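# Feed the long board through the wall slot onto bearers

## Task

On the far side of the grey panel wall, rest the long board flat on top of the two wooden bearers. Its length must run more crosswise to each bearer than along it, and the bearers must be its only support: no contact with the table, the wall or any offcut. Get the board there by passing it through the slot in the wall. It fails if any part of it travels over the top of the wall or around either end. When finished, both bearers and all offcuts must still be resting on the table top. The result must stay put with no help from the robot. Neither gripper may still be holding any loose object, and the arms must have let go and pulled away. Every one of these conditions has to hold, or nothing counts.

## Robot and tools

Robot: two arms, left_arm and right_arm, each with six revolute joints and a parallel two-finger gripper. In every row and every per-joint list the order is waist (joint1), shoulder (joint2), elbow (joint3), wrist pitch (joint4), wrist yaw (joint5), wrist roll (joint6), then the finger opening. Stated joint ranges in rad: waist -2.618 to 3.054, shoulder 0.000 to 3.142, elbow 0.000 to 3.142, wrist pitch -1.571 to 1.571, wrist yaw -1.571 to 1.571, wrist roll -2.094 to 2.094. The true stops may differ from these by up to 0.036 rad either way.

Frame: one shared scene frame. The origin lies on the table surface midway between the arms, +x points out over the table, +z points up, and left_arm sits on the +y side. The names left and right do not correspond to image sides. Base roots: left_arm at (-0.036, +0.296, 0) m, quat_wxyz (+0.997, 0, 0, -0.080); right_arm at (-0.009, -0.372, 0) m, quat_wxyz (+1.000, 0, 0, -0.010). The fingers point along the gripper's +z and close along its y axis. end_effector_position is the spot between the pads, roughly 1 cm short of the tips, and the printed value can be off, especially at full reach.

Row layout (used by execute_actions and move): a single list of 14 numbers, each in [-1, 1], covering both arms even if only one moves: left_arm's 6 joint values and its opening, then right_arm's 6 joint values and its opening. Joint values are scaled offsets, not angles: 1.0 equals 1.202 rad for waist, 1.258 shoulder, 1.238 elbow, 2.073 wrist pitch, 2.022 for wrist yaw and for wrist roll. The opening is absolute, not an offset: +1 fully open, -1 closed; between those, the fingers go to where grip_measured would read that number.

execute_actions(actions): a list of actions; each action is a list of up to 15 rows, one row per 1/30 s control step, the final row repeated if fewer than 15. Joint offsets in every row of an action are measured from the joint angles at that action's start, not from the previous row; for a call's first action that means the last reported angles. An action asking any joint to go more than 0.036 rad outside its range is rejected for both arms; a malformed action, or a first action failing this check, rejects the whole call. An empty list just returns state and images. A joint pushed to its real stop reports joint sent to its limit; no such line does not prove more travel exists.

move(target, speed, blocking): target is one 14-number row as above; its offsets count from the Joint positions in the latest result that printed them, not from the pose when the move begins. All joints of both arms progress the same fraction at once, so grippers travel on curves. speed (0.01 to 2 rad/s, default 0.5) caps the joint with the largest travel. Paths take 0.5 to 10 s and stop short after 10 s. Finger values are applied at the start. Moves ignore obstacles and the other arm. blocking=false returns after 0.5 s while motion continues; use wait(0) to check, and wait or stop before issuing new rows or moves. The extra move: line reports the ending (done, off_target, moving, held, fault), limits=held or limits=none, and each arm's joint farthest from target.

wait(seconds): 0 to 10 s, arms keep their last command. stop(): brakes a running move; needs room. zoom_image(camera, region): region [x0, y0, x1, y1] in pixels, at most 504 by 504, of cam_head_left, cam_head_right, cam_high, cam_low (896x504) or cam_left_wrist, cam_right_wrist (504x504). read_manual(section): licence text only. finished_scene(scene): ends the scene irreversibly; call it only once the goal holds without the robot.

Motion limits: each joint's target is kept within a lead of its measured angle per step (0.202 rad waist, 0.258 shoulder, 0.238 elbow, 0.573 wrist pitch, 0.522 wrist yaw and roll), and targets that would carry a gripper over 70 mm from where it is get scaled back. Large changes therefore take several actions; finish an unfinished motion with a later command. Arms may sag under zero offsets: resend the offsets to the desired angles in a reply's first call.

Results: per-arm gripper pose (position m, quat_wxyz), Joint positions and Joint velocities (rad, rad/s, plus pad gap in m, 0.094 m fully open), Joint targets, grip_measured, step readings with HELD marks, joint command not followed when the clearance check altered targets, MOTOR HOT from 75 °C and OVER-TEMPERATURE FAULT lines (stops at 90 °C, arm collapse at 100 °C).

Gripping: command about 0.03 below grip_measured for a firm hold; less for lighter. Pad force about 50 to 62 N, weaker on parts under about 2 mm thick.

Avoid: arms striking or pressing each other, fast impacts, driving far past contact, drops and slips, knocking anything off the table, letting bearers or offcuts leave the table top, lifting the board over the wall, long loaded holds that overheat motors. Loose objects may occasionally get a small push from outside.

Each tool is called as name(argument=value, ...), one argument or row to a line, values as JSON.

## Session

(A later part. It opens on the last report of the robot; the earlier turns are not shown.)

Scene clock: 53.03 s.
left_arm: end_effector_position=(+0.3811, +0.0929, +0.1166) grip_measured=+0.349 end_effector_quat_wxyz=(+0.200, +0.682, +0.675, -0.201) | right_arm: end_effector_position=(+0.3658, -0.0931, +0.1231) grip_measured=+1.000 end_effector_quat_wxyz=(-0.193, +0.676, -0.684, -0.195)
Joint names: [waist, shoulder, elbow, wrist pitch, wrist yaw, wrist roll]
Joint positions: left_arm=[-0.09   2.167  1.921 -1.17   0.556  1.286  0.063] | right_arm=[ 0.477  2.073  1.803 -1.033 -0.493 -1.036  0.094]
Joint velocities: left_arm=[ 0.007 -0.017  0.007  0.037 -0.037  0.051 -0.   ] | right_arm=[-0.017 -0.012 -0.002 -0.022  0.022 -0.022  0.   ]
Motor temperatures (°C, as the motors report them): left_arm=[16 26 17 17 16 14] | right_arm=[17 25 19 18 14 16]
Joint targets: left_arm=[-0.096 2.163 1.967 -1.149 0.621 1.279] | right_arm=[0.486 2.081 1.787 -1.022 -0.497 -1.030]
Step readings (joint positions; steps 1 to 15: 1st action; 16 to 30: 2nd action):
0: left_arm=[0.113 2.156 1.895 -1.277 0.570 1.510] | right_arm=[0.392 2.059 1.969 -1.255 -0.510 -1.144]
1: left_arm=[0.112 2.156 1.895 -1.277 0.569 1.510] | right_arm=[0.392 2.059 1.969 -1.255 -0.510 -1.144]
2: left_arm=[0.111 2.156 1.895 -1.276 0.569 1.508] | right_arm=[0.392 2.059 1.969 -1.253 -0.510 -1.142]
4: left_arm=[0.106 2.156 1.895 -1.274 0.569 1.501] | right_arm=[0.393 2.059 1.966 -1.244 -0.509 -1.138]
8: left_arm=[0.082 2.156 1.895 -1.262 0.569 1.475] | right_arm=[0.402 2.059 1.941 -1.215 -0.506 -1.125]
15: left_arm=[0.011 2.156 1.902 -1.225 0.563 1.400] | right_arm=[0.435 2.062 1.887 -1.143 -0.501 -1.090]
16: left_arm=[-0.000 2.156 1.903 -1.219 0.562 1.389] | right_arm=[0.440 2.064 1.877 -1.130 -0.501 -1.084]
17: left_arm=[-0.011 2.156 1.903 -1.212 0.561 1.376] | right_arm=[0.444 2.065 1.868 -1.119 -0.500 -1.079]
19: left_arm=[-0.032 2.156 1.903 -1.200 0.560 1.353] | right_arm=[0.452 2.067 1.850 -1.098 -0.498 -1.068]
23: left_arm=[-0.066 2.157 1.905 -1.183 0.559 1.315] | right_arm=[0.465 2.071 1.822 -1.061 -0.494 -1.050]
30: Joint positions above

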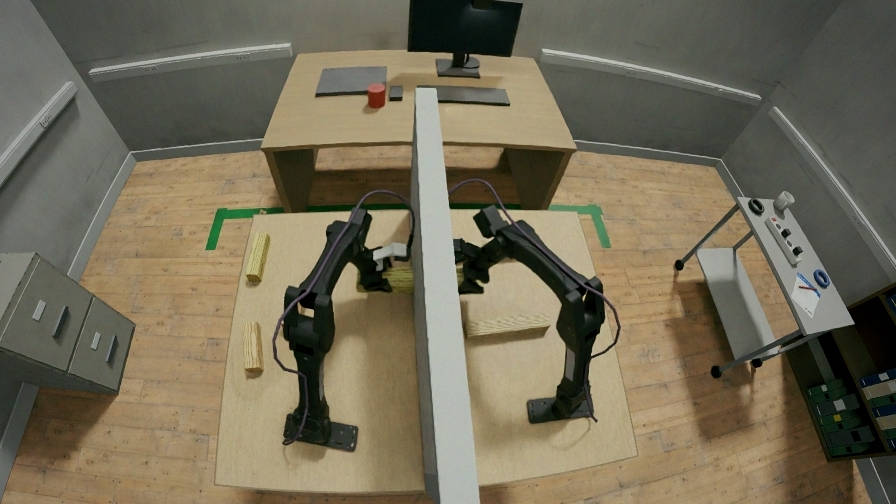

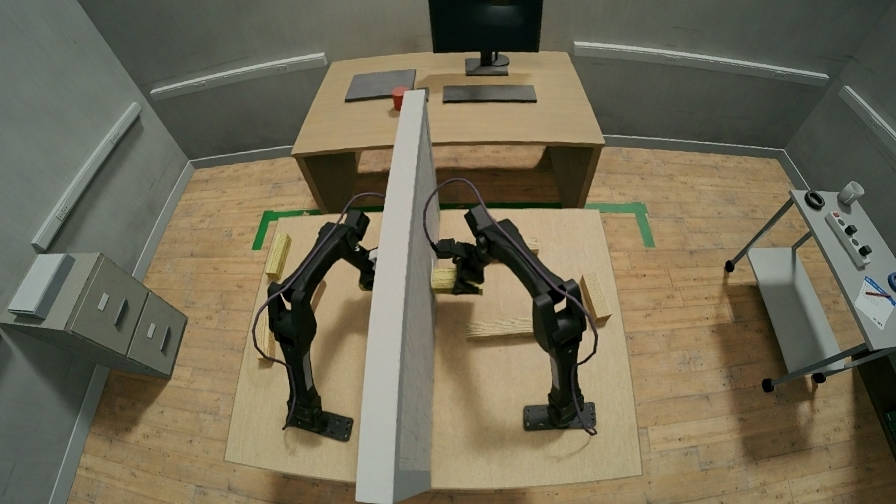

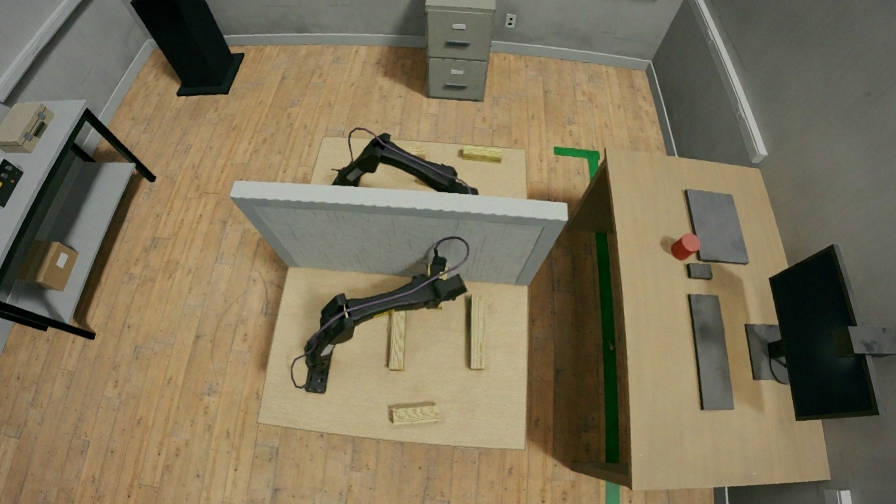

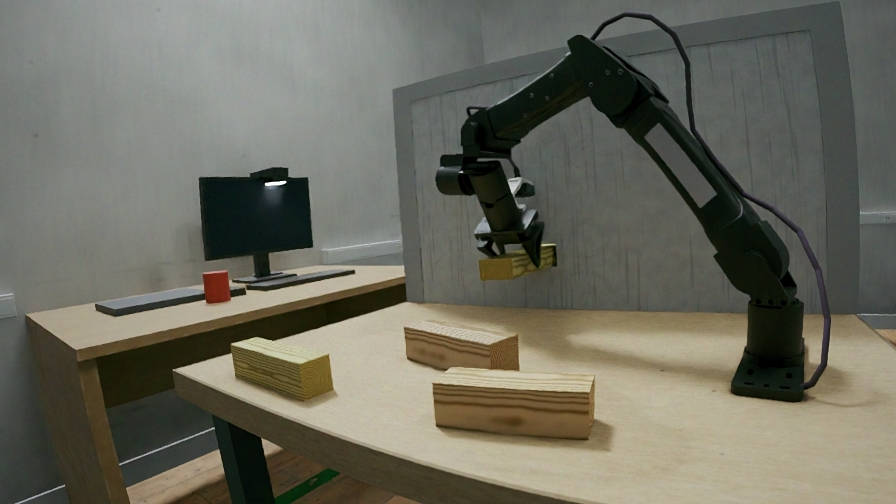

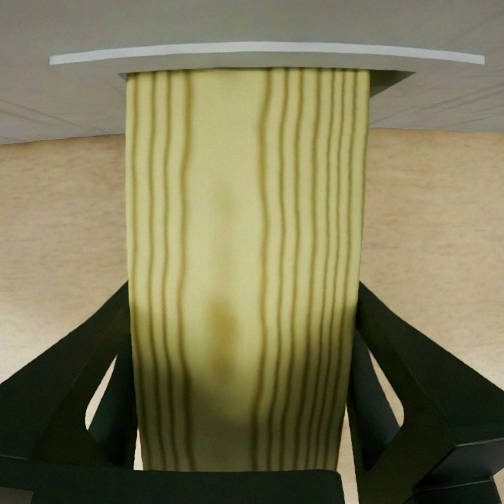

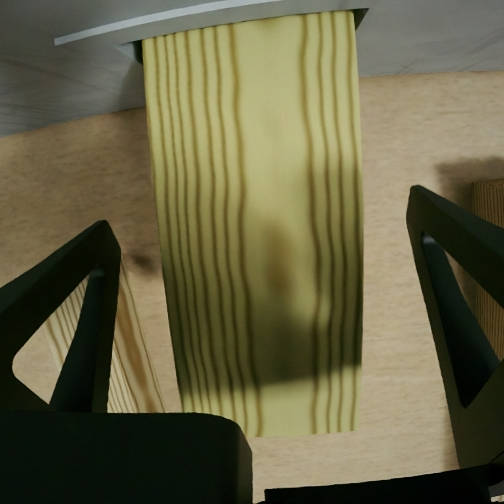

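execute_actions(
  actions=[
    [[-0.0025,-0.00318,0.03716,0.01013,0.03116,-0.00346,0.17,0.00333,0.00664,-0.01675,0.01010,-0.00198,0.002,1],[-0.0025,-0.00318,0.03716,0.01013,0.03017,-0.00346,0.17,0.00333,0.00703,-0.02198,0.01565,-0.00198,0.002,1],[-0.0025,-0.00318,0.03716,0.01013,0.02918,-0.00346,0.17,0.00333,0.00750,-0.02827,0.02156,-0.00198,0.002,1],[-0.0025,-0.00318,0.03716,0.01013,0.02819,-0.00346,0.17,0.00333,0.00802,-0.03519,0.02743,-0.00198,0.002,1],[-0.0025,-0.00318,0.03716,0.01013,0.02720,-0.00346,0.17,0.00333,0.00855,-0.04225,0.03287,-0.00198,0.002,1],[-0.0025,-0.00318,0.03716,0.01013,0.02621,-0.00346,0.17,0.00333,0.00905,-0.04899,0.03750,-0.00198,0.002,1],[-0.0025,-0.00318,0.03716,0.01013,0.02522,-0.00346,0.17,0.00333,0.00949,-0.05494,0.04101,-0.00198,0.002,1],[-0.0025,-0.00318,0.03716,0.01013,0.02423,-0.00346,0.17,0.00333,0.00985,-0.05970,0.04316,-0.00198,0.002,1],[-0.0025,-0.00318,0.03716,0.01013,0.02324,-0.00346,0.17,0.00333,0.01009,-0.06294,0.04380,-0.00198,0.002,1],[-0.0025,-0.00318,0.03716,0.01013,0.02275,-0.00346,0.17,0.00333,0.01020,-0.06445,0.04289,-0.00198,0.002,1],[-0.0025,-0.00318,0.03716,0.01013,0.02275,-0.00346,0.17,0.00333,0.01018,-0.06411,0.04048,-0.00198,0.002,1],[-0.0025,-0.00318,0.03716,0.01013,0.02275,-0.00346,0.17,0.00333,0.01002,-0.06195,0.03676,-0.00198,0.002,1]],
  ],
)

Scene clock: 55.90 s.
left_arm: end_effector_position=(+0.3812, +0.0932, +0.1165) grip_measured=+0.349 end_effector_quat_wxyz=(+0.200, +0.682, +0.675, -0.200) | right_arm: end_effector_position=(+0.3655, -0.0934, +0.1045) grip_measured=+1.000 end_effector_quat_wxyz=(-0.191, +0.676, -0.685, -0.194)
Joint names: [waist, shoulder, elbow, wrist pitch, wrist yaw, wrist roll]
Joint positions: left_arm=[-0.09   2.167  1.921 -1.17   0.555  1.286  0.063] | right_arm=[ 0.477  2.08   1.741 -0.968 -0.491 -1.036  0.094]
Joint velocities: left_arm=[-0.002 -0.027  0.002 -0.066 -0.007  0.007  0.   ] | right_arm=[ 0.002 -0.012  0.017  0.007  0.007  0.051  0.   ]
Motor temperatures (°C, as the motors report them): left_arm=[16 26 18 17 16 14] | right_arm=[17 25 18 18 14 16]
Joint targets: left_arm=[-0.093 2.163 1.967 -1.149 0.602 1.279] | right_arm=[0.481 2.086 1.726 -0.957 -0.497 -1.033]
Step readings (joint positions):
0: left_arm=[-0.090 2.167 1.921 -1.170 0.556 1.286] | right_arm=[0.477 2.073 1.803 -1.030 -0.492 -1.036]
1: left_arm=[-0.090 2.167 1.921 -1.170 0.556 1.286] | right_arm=[0.477 2.073 1.803 -1.029 -0.492 -1.036]
2: left_arm=[-0.090 2.167 1.921 -1.170 0.556 1.286] | right_arm=[0.477 2.073 1.803 -1.026 -0.492 -1.036]
4: left_arm=[-0.090 2.167 1.921 -1.170 0.556 1.286] | right_arm=[0.477 2.073 1.794 -1.011 -0.492 -1.036]
8: left_arm=[-0.090 2.167 1.921 -1.170 0.555 1.286] | right_arm=[0.477 2.073 1.758 -0.979 -0.492 -1.036]
15: Joint positions above

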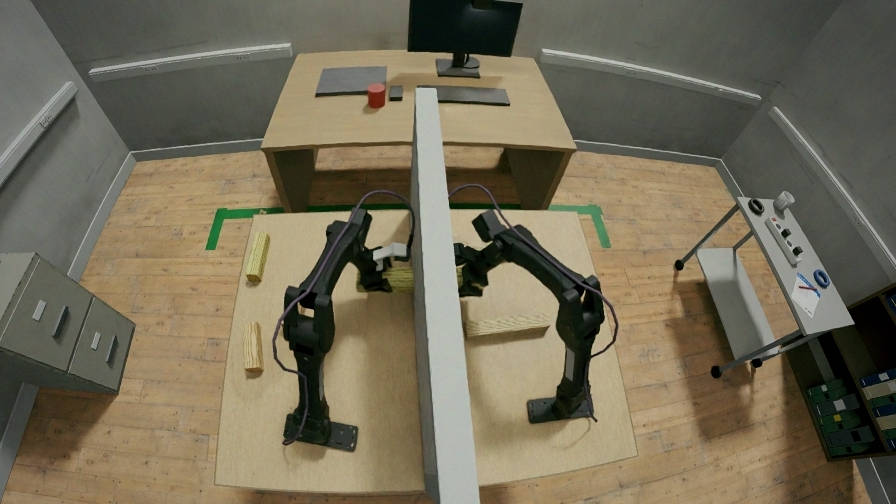

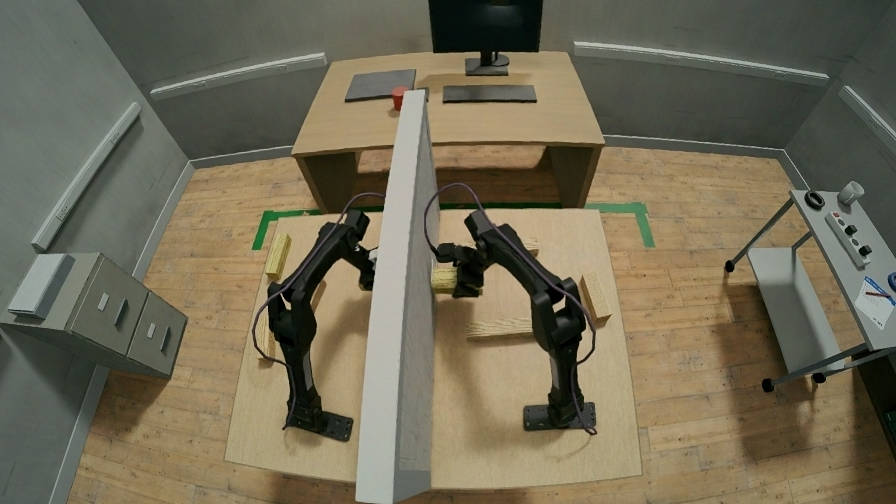

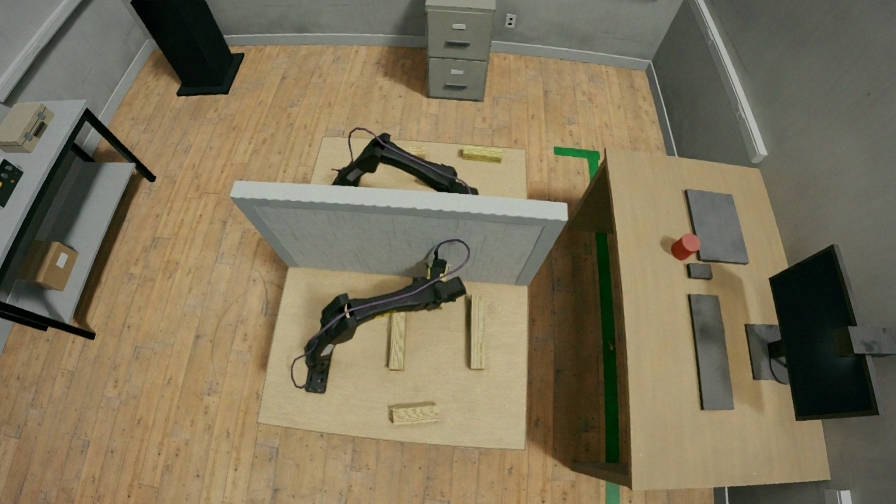

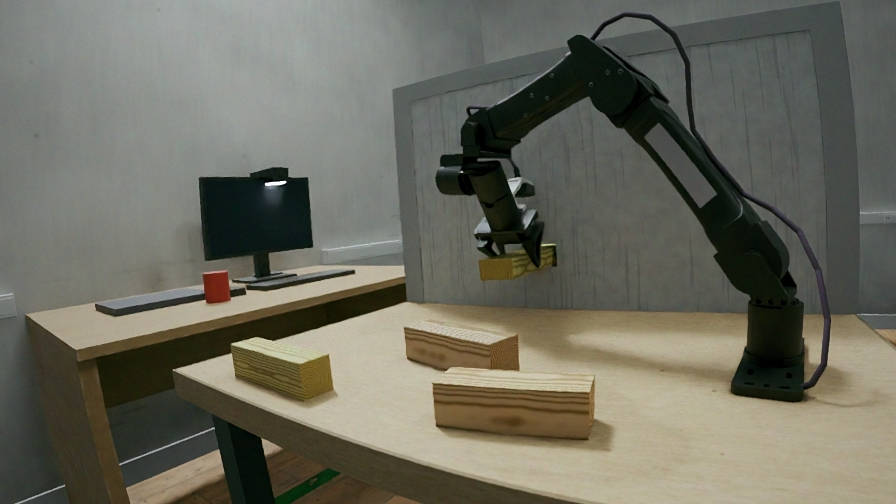

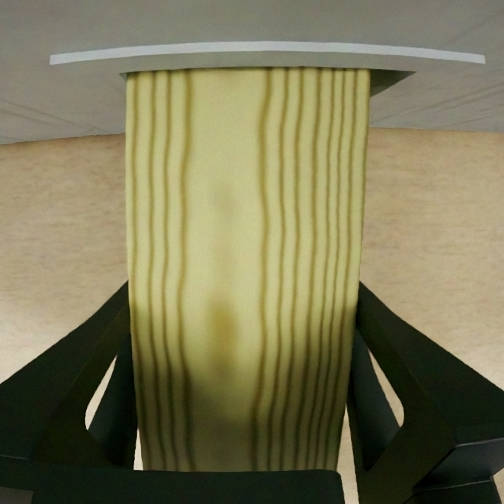

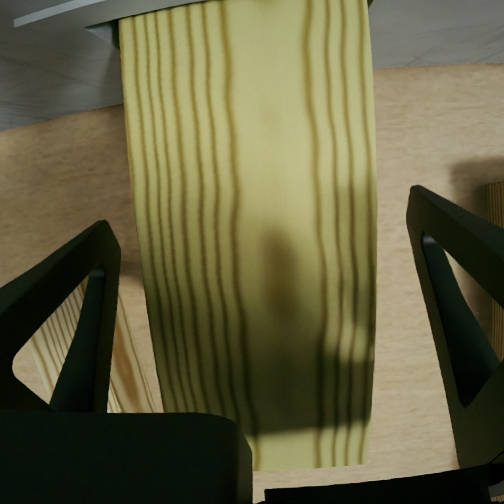

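zoom_image(
  camera="cam_low",
  region=[470, 225, 570, 295],
)

zoom_image(
  camera="cam_head_right",
  region=[410, 220, 530, 310],
)

Region (470, 225, 570, 295) of cam_low's 896x504 image, scaled by 5.040, with more detail than that image has; it fills the top 353 rows of this view, and the rest is white.

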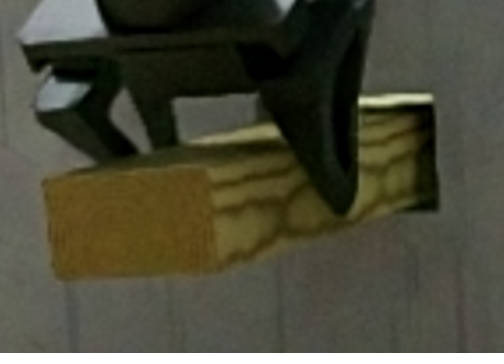

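Region (410, 220, 530, 310) of cam_head_right's 896x504 image, scaled by 4.200, with more detail than that image has; it fills the top 378 rows of this view, and the rest is white.

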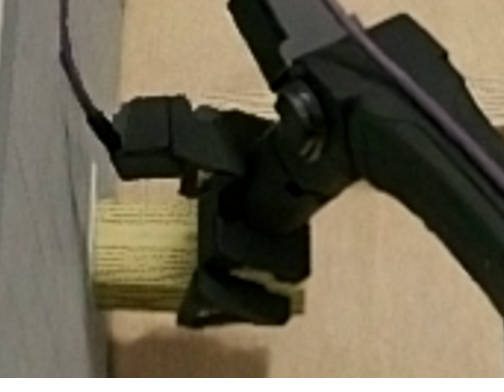

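execute_actions(
  actions=[
    [[-0.0025,-0.00318,0.03716,0.01013,0.03066,-0.00346,0.17,0.00333,0.00238,-0.00969,0.00386,-0.00297,0.0015,0.92],[-0.0025,-0.00318,0.03716,0.01013,0.03066,-0.00346,0.17,0.00333,0.0,-0.00727,0.00386,-0.00297,0.0015,0.84],[-0.0025,-0.00318,0.03716,0.01013,0.03066,-0.00346,0.17,0.00333,-0.00238,-0.00485,0.00386,-0.00297,0.0015,0.76],[-0.0025,-0.00318,0.03716,0.01013,0.03066,-0.00346,0.17,0.00333,-0.00477,-0.00242,0.00386,-0.00297,0.0015,0.68],[-0.0025,-0.00318,0.03716,0.01013,0.03066,-0.00346,0.17,0.00333,-0.00715,0.0,0.00386,-0.00297,0.0015,0.60],[-0.0025,-0.00318,0.03716,0.01013,0.03066,-0.00346,0.17,0.00333,-0.00954,0.00242,0.00386,-0.00297,0.0015,0.52],[-0.0025,-0.00318,0.03716,0.01013,0.03066,-0.00346,0.17,0.00333,-0.01192,0.00485,0.00386,-0.00297,0.0015,0.46],[-0.0025,-0.00318,0.03716,0.01013,0.03066,-0.00346,0.17,0.00333,-0.01431,0.00727,0.00386,-0.00297,0.0015,0.42],[-0.0025,-0.00318,0.03716,0.01013,0.03066,-0.00346,0.17,0.00333,-0.0159,0.00969,0.00386,-0.00297,0.0015,0.39],[-0.0025,-0.00318,0.03716,0.01013,0.03066,-0.00346,0.17,0.00333,-0.0159,0.01212,0.00386,-0.00297,0.0015,0.36],[-0.0025,-0.00318,0.03716,0.01013,0.03066,-0.00346,0.17,0.00333,-0.0159,0.01212,0.00386,-0.00297,0.0015,0.33],[-0.0025,-0.00318,0.03716,0.01013,0.03066,-0.00346,0.17,0.00333,-0.0159,0.01212,0.00386,-0.00297,0.0015,0.29],[-0.0025,-0.00318,0.03716,0.01013,0.03066,-0.00346,0.17,0.00333,-0.0159,0.01212,0.00386,-0.00297,0.0015,0.25],[-0.0025,-0.00318,0.03716,0.01013,0.03066,-0.00346,0.17,0.00333,-0.0159,0.01212,0.00386,-0.00297,0.0015,0.21],[-0.0025,-0.00318,0.03716,0.01013,0.03066,-0.00346,0.17,0.00333,-0.0159,0.01212,0.00386,-0.00297,0.0015,0.18]],
    [[-0.0025,-0.00318,0.03393,0.00868,0.02770,-0.002,0.17,0.002,-0.017,0.0125,0.00531,-0.00742,0.001,0.18],[-0.0025,-0.00318,0.03069,0.00699,0.02473,-0.002,0.17,0.002,-0.018,0.013,0.00699,-0.01187,0.001,0.18],[-0.0025,-0.00318,0.02746,0.00531,0.02127,-0.002,0.17,0.002,-0.019,0.0137,0.00868,-0.01583,0.001,0.18],[-0.0025,-0.00318,0.02423,0.00386,0.01830,-0.002,0.17,0.002,-0.01987,0.0137,0.01013,-0.02028,0.001,0.18],[-0.0025,-0.00318,0.02100,0.00241,0.01533,-0.002,0.17,0.002,-0.01987,0.0137,0.01158,-0.02473,0.001,0.18],[-0.0025,-0.00318,0.01777,0.00096,0.01236,-0.002,0.17,0.002,-0.01987,0.0137,0.01327,-0.02918,0.001,0.18],[-0.0025,-0.00318,0.01454,-0.00096,0.00890,-0.002,0.17,0.002,-0.01987,0.0137,0.01495,-0.03314,0.001,0.18],[-0.0025,-0.00318,0.01212,-0.00241,0.00593,-0.002,0.17,0.002,-0.01987,0.0137,0.01640,-0.03759,0.001,0.18],[-0.0025,-0.00318,0.01212,-0.00241,0.00593,-0.002,0.30,0.002,-0.01987,0.0137,0.01640,-0.03759,0.001,0.18],[-0.0025,-0.00318,0.01212,-0.00241,0.00593,-0.002,0.40,0.002,-0.01987,0.0137,0.01640,-0.03759,0.001,0.18],[-0.0025,-0.00318,0.01212,-0.00241,0.00593,-0.002,0.55,0.002,-0.01987,0.0137,0.01640,-0.03759,0.001,0.18],[-0.0025,-0.00318,0.01212,-0.00241,0.00593,-0.002,0.70,0.002,-0.01987,0.0137,0.01640,-0.03759,0.001,0.18],[-0.0025,-0.00318,0.01212,-0.00241,0.00593,-0.002,0.85,0.002,-0.01987,0.0137,0.01640,-0.03759,0.001,0.18],[-0.0025,-0.00318,0.01212,-0.00241,0.00593,-0.002,1.0,0.002,-0.01987,0.0137,0.01640,-0.03759,0.001,0.18]],
  ],
)

Scene clock: 60.07 s.
left_arm: end_effector_position=(+0.3809, +0.0941, +0.1159) grip_measured=+0.983 end_effector_quat_wxyz=(+0.197, +0.681, +0.676, -0.199) | right_arm: end_effector_position=(+0.3661, -0.0915, +0.1057) grip_measured=+0.362 end_effector_quat_wxyz=(-0.195, +0.675, -0.684, -0.198)
Joint names: [waist, shoulder, elbow, wrist pitch, wrist yaw, wrist roll]
Joint positions: left_arm=[-0.09   2.167  1.921 -1.172  0.549  1.284  0.093] | right_arm=[ 0.477  2.08   1.741 -0.961 -0.5   -1.032  0.064]
Joint velocities: left_arm=[ 0.002 -0.002 -0.002 -0.051  0.007 -0.007  0.036] | right_arm=[ 0.012 -0.012 -0.017  0.007 -0.066  0.022  0.002]
Motor temperatures (°C, as the motors report them): left_arm=[16 26 18 17 16 14] | right_arm=[17 25 18 18 14 16]
Joint targets: left_arm=[-0.093 2.163 1.936 -1.175 0.567 1.281] | right_arm=[0.480 2.055 1.758 -0.931 -0.567 -1.031]
Step readings (joint positions; steps 1 to 15: 1st action; 16 to 30: 2nd action):
0: left_arm=[-0.090 2.167 1.921 -1.170 0.555 1.286] | right_arm=[0.477 2.080 1.741 -0.965 -0.491 -1.036]
1: left_arm=[-0.090 2.167 1.921 -1.170 0.555 1.286] | right_arm=[0.477 2.080 1.741 -0.965 -0.491 -1.036]
2: left_arm=[-0.090 2.167 1.921 -1.170 0.555 1.286] | right_arm=[0.477 2.080 1.741 -0.965 -0.491 -1.036]
4: left_arm=[-0.090 2.167 1.921 -1.170 0.555 1.286] | right_arm=[0.477 2.080 1.741 -0.965 -0.491 -1.036]
8: left_arm=[-0.090 2.167 1.921 -1.170 0.555 1.286] | right_arm=[0.477 2.080 1.741 -0.965 -0.491 -1.036]
15: left_arm=[-0.090 2.167 1.921 -1.170 0.555 1.285] | right_arm=[0.477 2.080 1.741 -0.965 -0.491 -1.033]
16: left_arm=[-0.090 2.167 1.921 -1.170 0.555 1.285] | right_arm=[0.477 2.080 1.741 -0.965 -0.491 -1.033]
17: left_arm=[-0.090 2.167 1.921 -1.170 0.555 1.285] | right_arm=[0.477 2.080 1.741 -0.965 -0.491 -1.033]
19: left_arm=[-0.090 2.167 1.921 -1.170 0.554 1.285] | right_arm=[0.477 2.080 1.741 -0.965 -0.493 -1.033]
23: left_arm=[-0.090 2.167 1.921 -1.172 0.550 1.284] | right_arm=[0.477 2.080 1.741 -0.962 -0.498 -1.033]
30: Joint positions above

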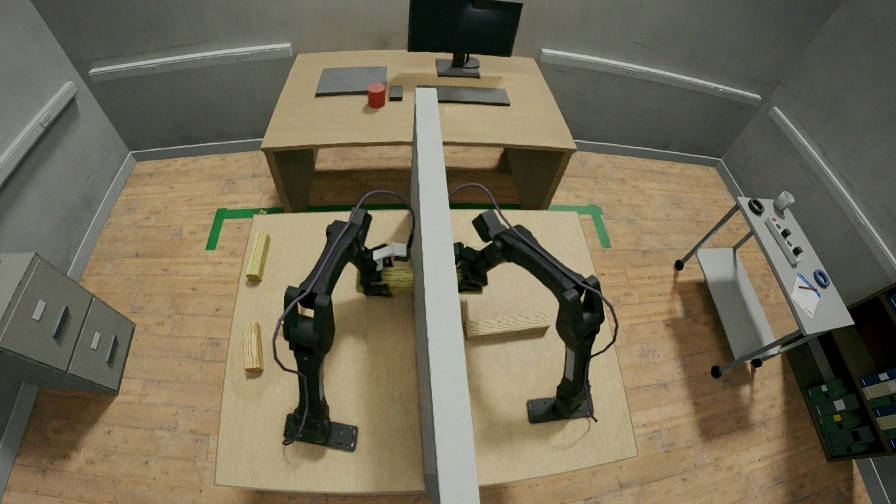

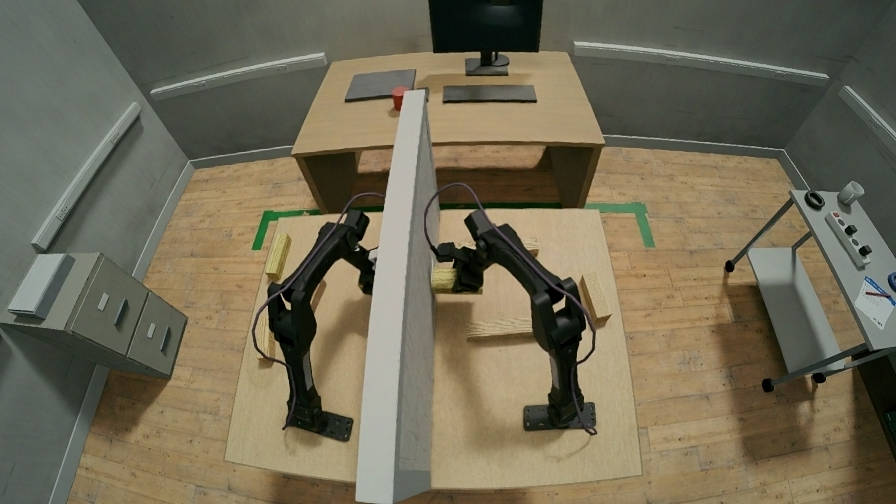

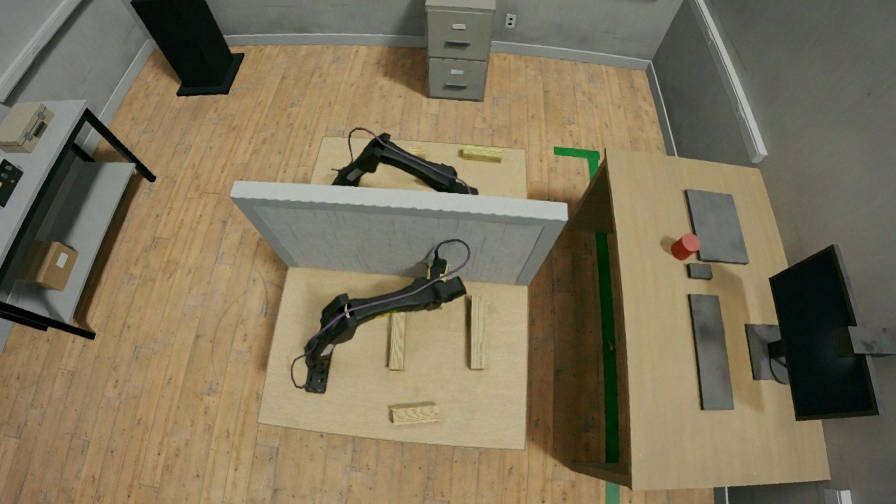

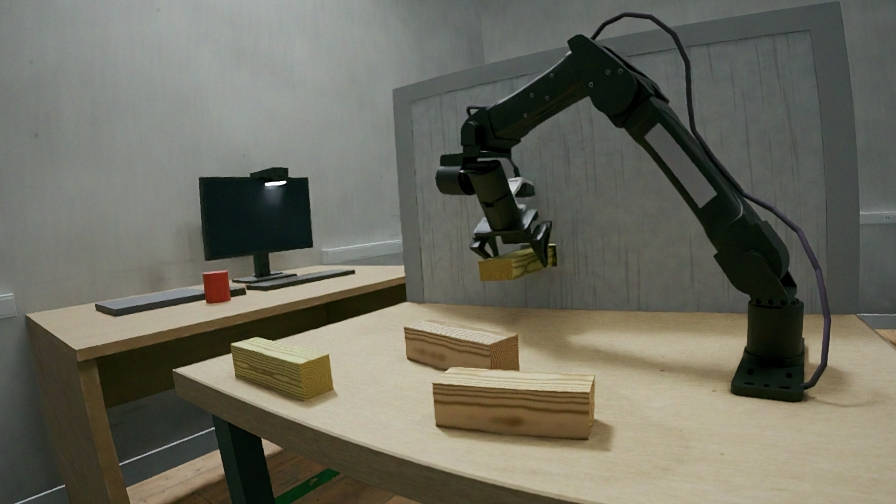

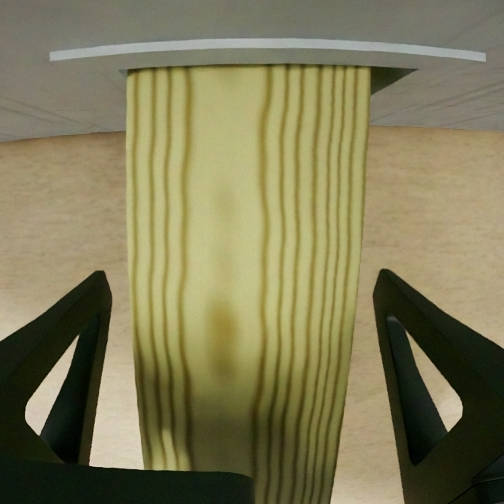

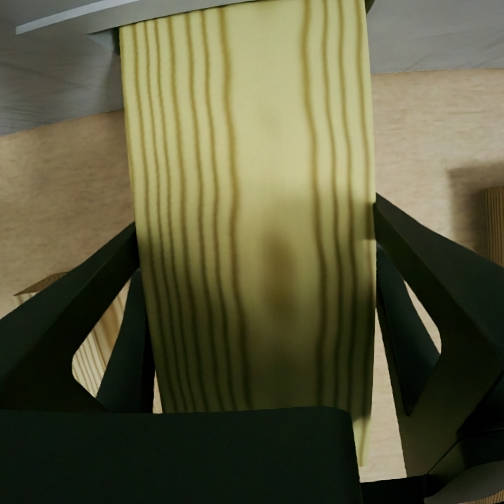

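zoom_image(
  camera="cam_low",
  region=[470, 225, 570, 295],
)

Region (470, 225, 570, 295) of cam_low's 896x504 image, scaled by 5.040, with more detail than that image has; it fills the top 353 rows of this view, and the rest is white.

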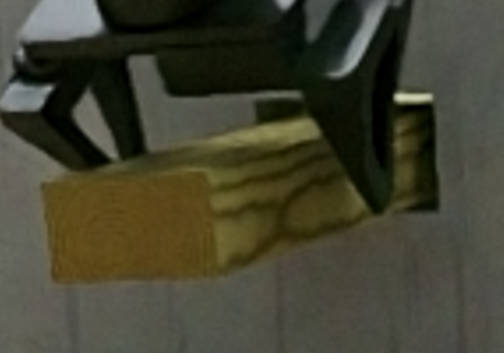

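execute_actions(
  actions=[
    [[-0.0025,-0.00318,0.03445,-0.02351,0.0089,-0.0015,1.0,-0.02497,-0.04281,-0.01673,0.00558,-0.04716,-0.01053,0.18],[-0.0025,-0.00318,0.04860,-0.03750,0.0089,-0.0015,1.0,-0.03095,-0.04705,-0.02312,0.00428,-0.04979,-0.01881,0.18],[-0.002,-0.00318,0.06600,-0.05285,0.0089,-0.0015,1.0,-0.03786,-0.04908,-0.02774,0.00273,-0.05118,-0.02791,0.18],[-0.001,-0.00318,0.08575,-0.06879,0.0089,-0.0015,1.0,-0.04538,-0.05182,-0.03342,0.00301,-0.05273,-0.03735,0.18],[0.0,-0.00318,0.10687,-0.08453,0.0089,-0.0015,1.0,-0.05310,-0.05815,-0.04295,0.00326,-0.05572,-0.04667,0.18],[0.00666,-0.00318,0.12830,-0.09927,0.0089,-0.0015,1.0,-0.06065,-0.06458,-0.05263,0.00156,-0.05859,-0.05540,0.18],[0.01331,-0.00318,0.14897,-0.11227,0.0089,-0.0015,1.0,-0.06765,-0.07077,-0.06196,0.00001,-0.06113,-0.06310,0.18],[0.01997,-0.00318,0.16785,-0.12288,0.0089,-0.0015,1.0,-0.07328,-0.07643,-0.07048,-0.00134,-0.06320,-0.06939,0.18],[0.02662,-0.00318,0.18397,-0.13058,0.0089,-0.0015,1.0,-0.07772,-0.08126,-0.07776,-0.00246,-0.06479,-0.07395,0.18],[0.03328,-0.00318,0.19654,-0.13496,0.0089,-0.0015,1.0,-0.08075,-0.08503,-0.08343,-0.00320,-0.06573,-0.07654,0.18],[0.03993,-0.00318,0.20493,-0.13583,0.0089,-0.0015,1.0,-0.08224,-0.08754,-0.08722,-0.00361,-0.06604,-0.07705,0.18],[0.04659,-0.00318,0.20871,-0.13311,0.0089,-0.0015,1.0,-0.08208,-0.08867,-0.08892,-0.00368,-0.06564,-0.07545,0.18],[0.05324,-0.00318,0.20770,-0.12697,0.0089,-0.0015,1.0,-0.08341,-0.08837,-0.08846,-0.00332,-0.06463,-0.07181,0.18],[0.05990,-0.00318,0.20194,-0.11770,0.0089,-0.0015,1.0,-0.09018,-0.08665,-0.08586,-0.00260,-0.06296,-0.06632,0.18],[0.06656,-0.00318,0.20194,-0.11770,0.0089,-0.0015,1.0,-0.09018,-0.08665,-0.08586,-0.00260,-0.06296,-0.06632,0.18]],
  ],
)

Scene clock: 65.87 s.
left_arm: end_effector_position=(+0.3873, +0.1176, +0.1738) grip_measured=+1.000 end_effector_quat_wxyz=(+0.207, +0.663, +0.693, -0.192) | right_arm: end_effector_position=(+0.3622, -0.1346, +0.1077) grip_measured=+0.362 end_effector_quat_wxyz=(-0.201, +0.679, -0.676, -0.204)
Joint names: [waist, shoulder, elbow, wrist pitch, wrist yaw, wrist roll]
Joint positions: left_arm=[-0.036  2.167  2.15  -1.391  0.551  1.284  0.094] | right_arm=[ 0.377  2.008  1.639 -0.981 -0.542 -1.157  0.064]
Joint velocities: left_arm=[ 0.291  0.007  0.007 -0.037  0.022 -0.022  0.   ] | right_arm=[-0.012 -0.012  0.012 -0.081 -0.095 -0.007 -0.002]
Motor temperatures (°C, as the motors report them): left_arm=[16 25 18 17 16 14] | right_arm=[17 26 18 18 14 16]
Joint targets: left_arm=[-0.010 2.163 2.171 -1.416 0.567 1.281] | right_arm=[0.369 1.971 1.635 -0.967 -0.627 -1.166]
Step readings (joint positions):
0: left_arm=[-0.090 2.167 1.921 -1.172 0.549 1.284] | right_arm=[0.477 2.080 1.741 -0.961 -0.500 -1.032]
1: left_arm=[-0.090 2.167 1.922 -1.176 0.549 1.284] | right_arm=[0.475 2.078 1.738 -0.960 -0.504 -1.034]
2: left_arm=[-0.090 2.167 1.927 -1.187 0.549 1.284] | right_arm=[0.471 2.073 1.732 -0.959 -0.510 -1.039]
4: left_arm=[-0.090 2.167 1.953 -1.225 0.549 1.284] | right_arm=[0.458 2.062 1.717 -0.962 -0.520 -1.058]
8: left_arm=[-0.088 2.167 2.055 -1.317 0.549 1.284] | right_arm=[0.415 2.037 1.676 -0.967 -0.535 -1.110]
15: Joint positions above

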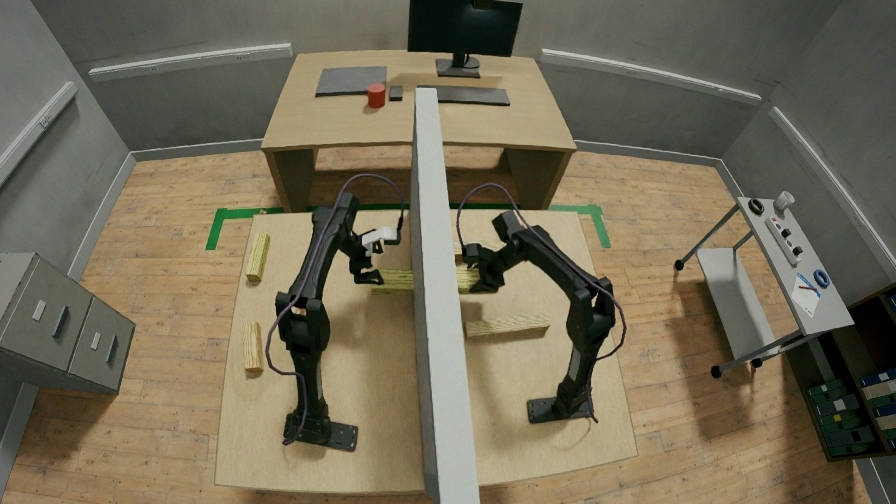

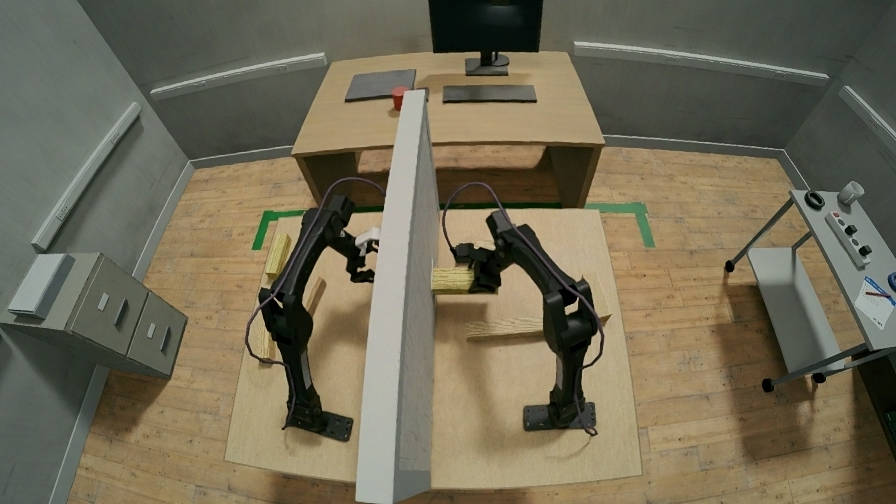

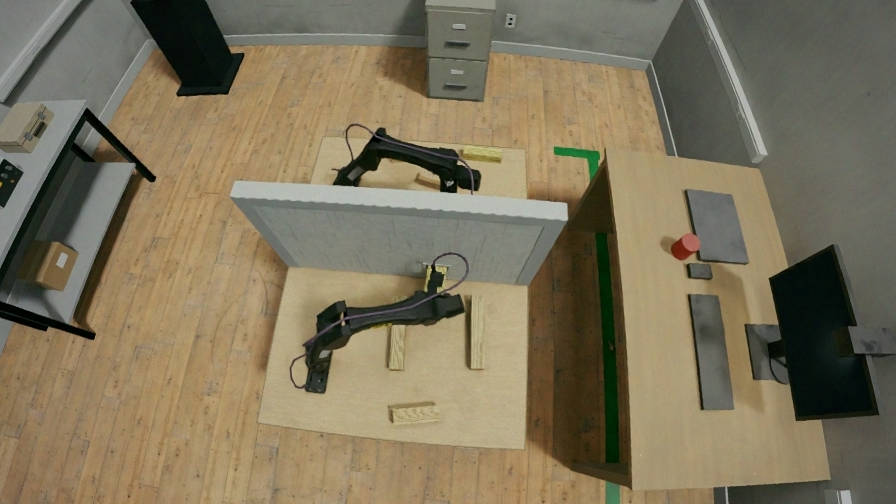

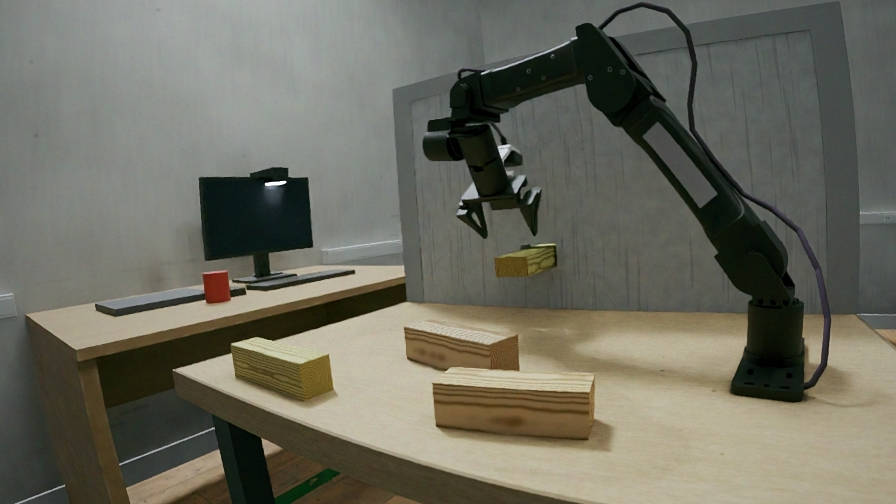

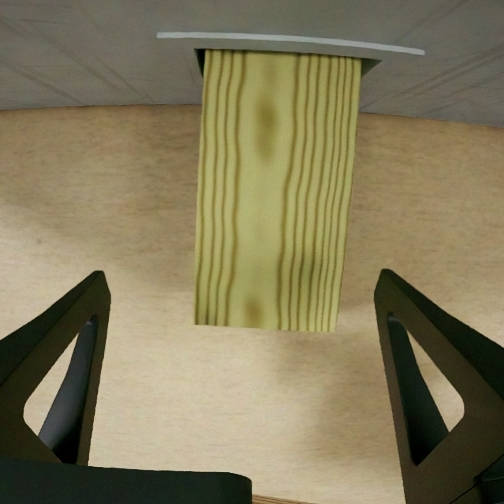

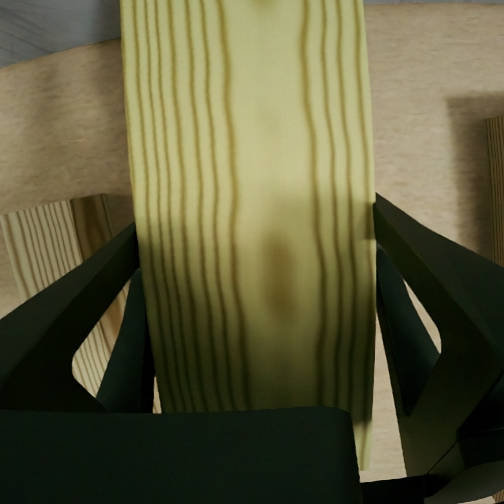

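zoom_image(
  camera="cam_low",
  region=[480, 230, 570, 290],
)

zoom_image(
  camera="cam_left_wrist",
  region=[140, 10, 440, 130],
)

Region (480, 230, 570, 290) of cam_low's 896x504 image, scaled by 5.600, with more detail than that image has.

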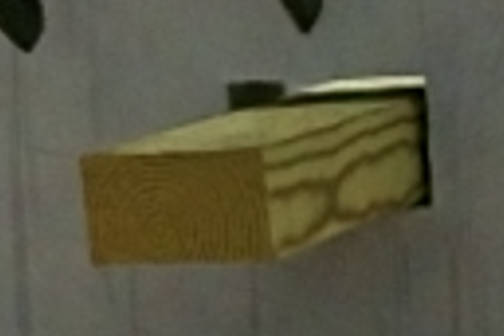

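Region (140, 10, 440, 130) of cam_left_wrist's 504x504 image, scaled by 1.680, with more detail than that image has; it fills the top 202 rows of this view, and the rest is white.

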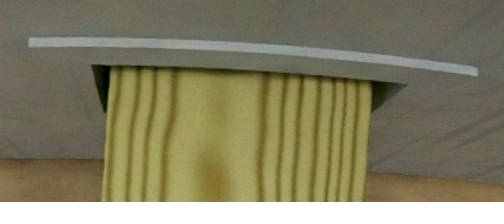

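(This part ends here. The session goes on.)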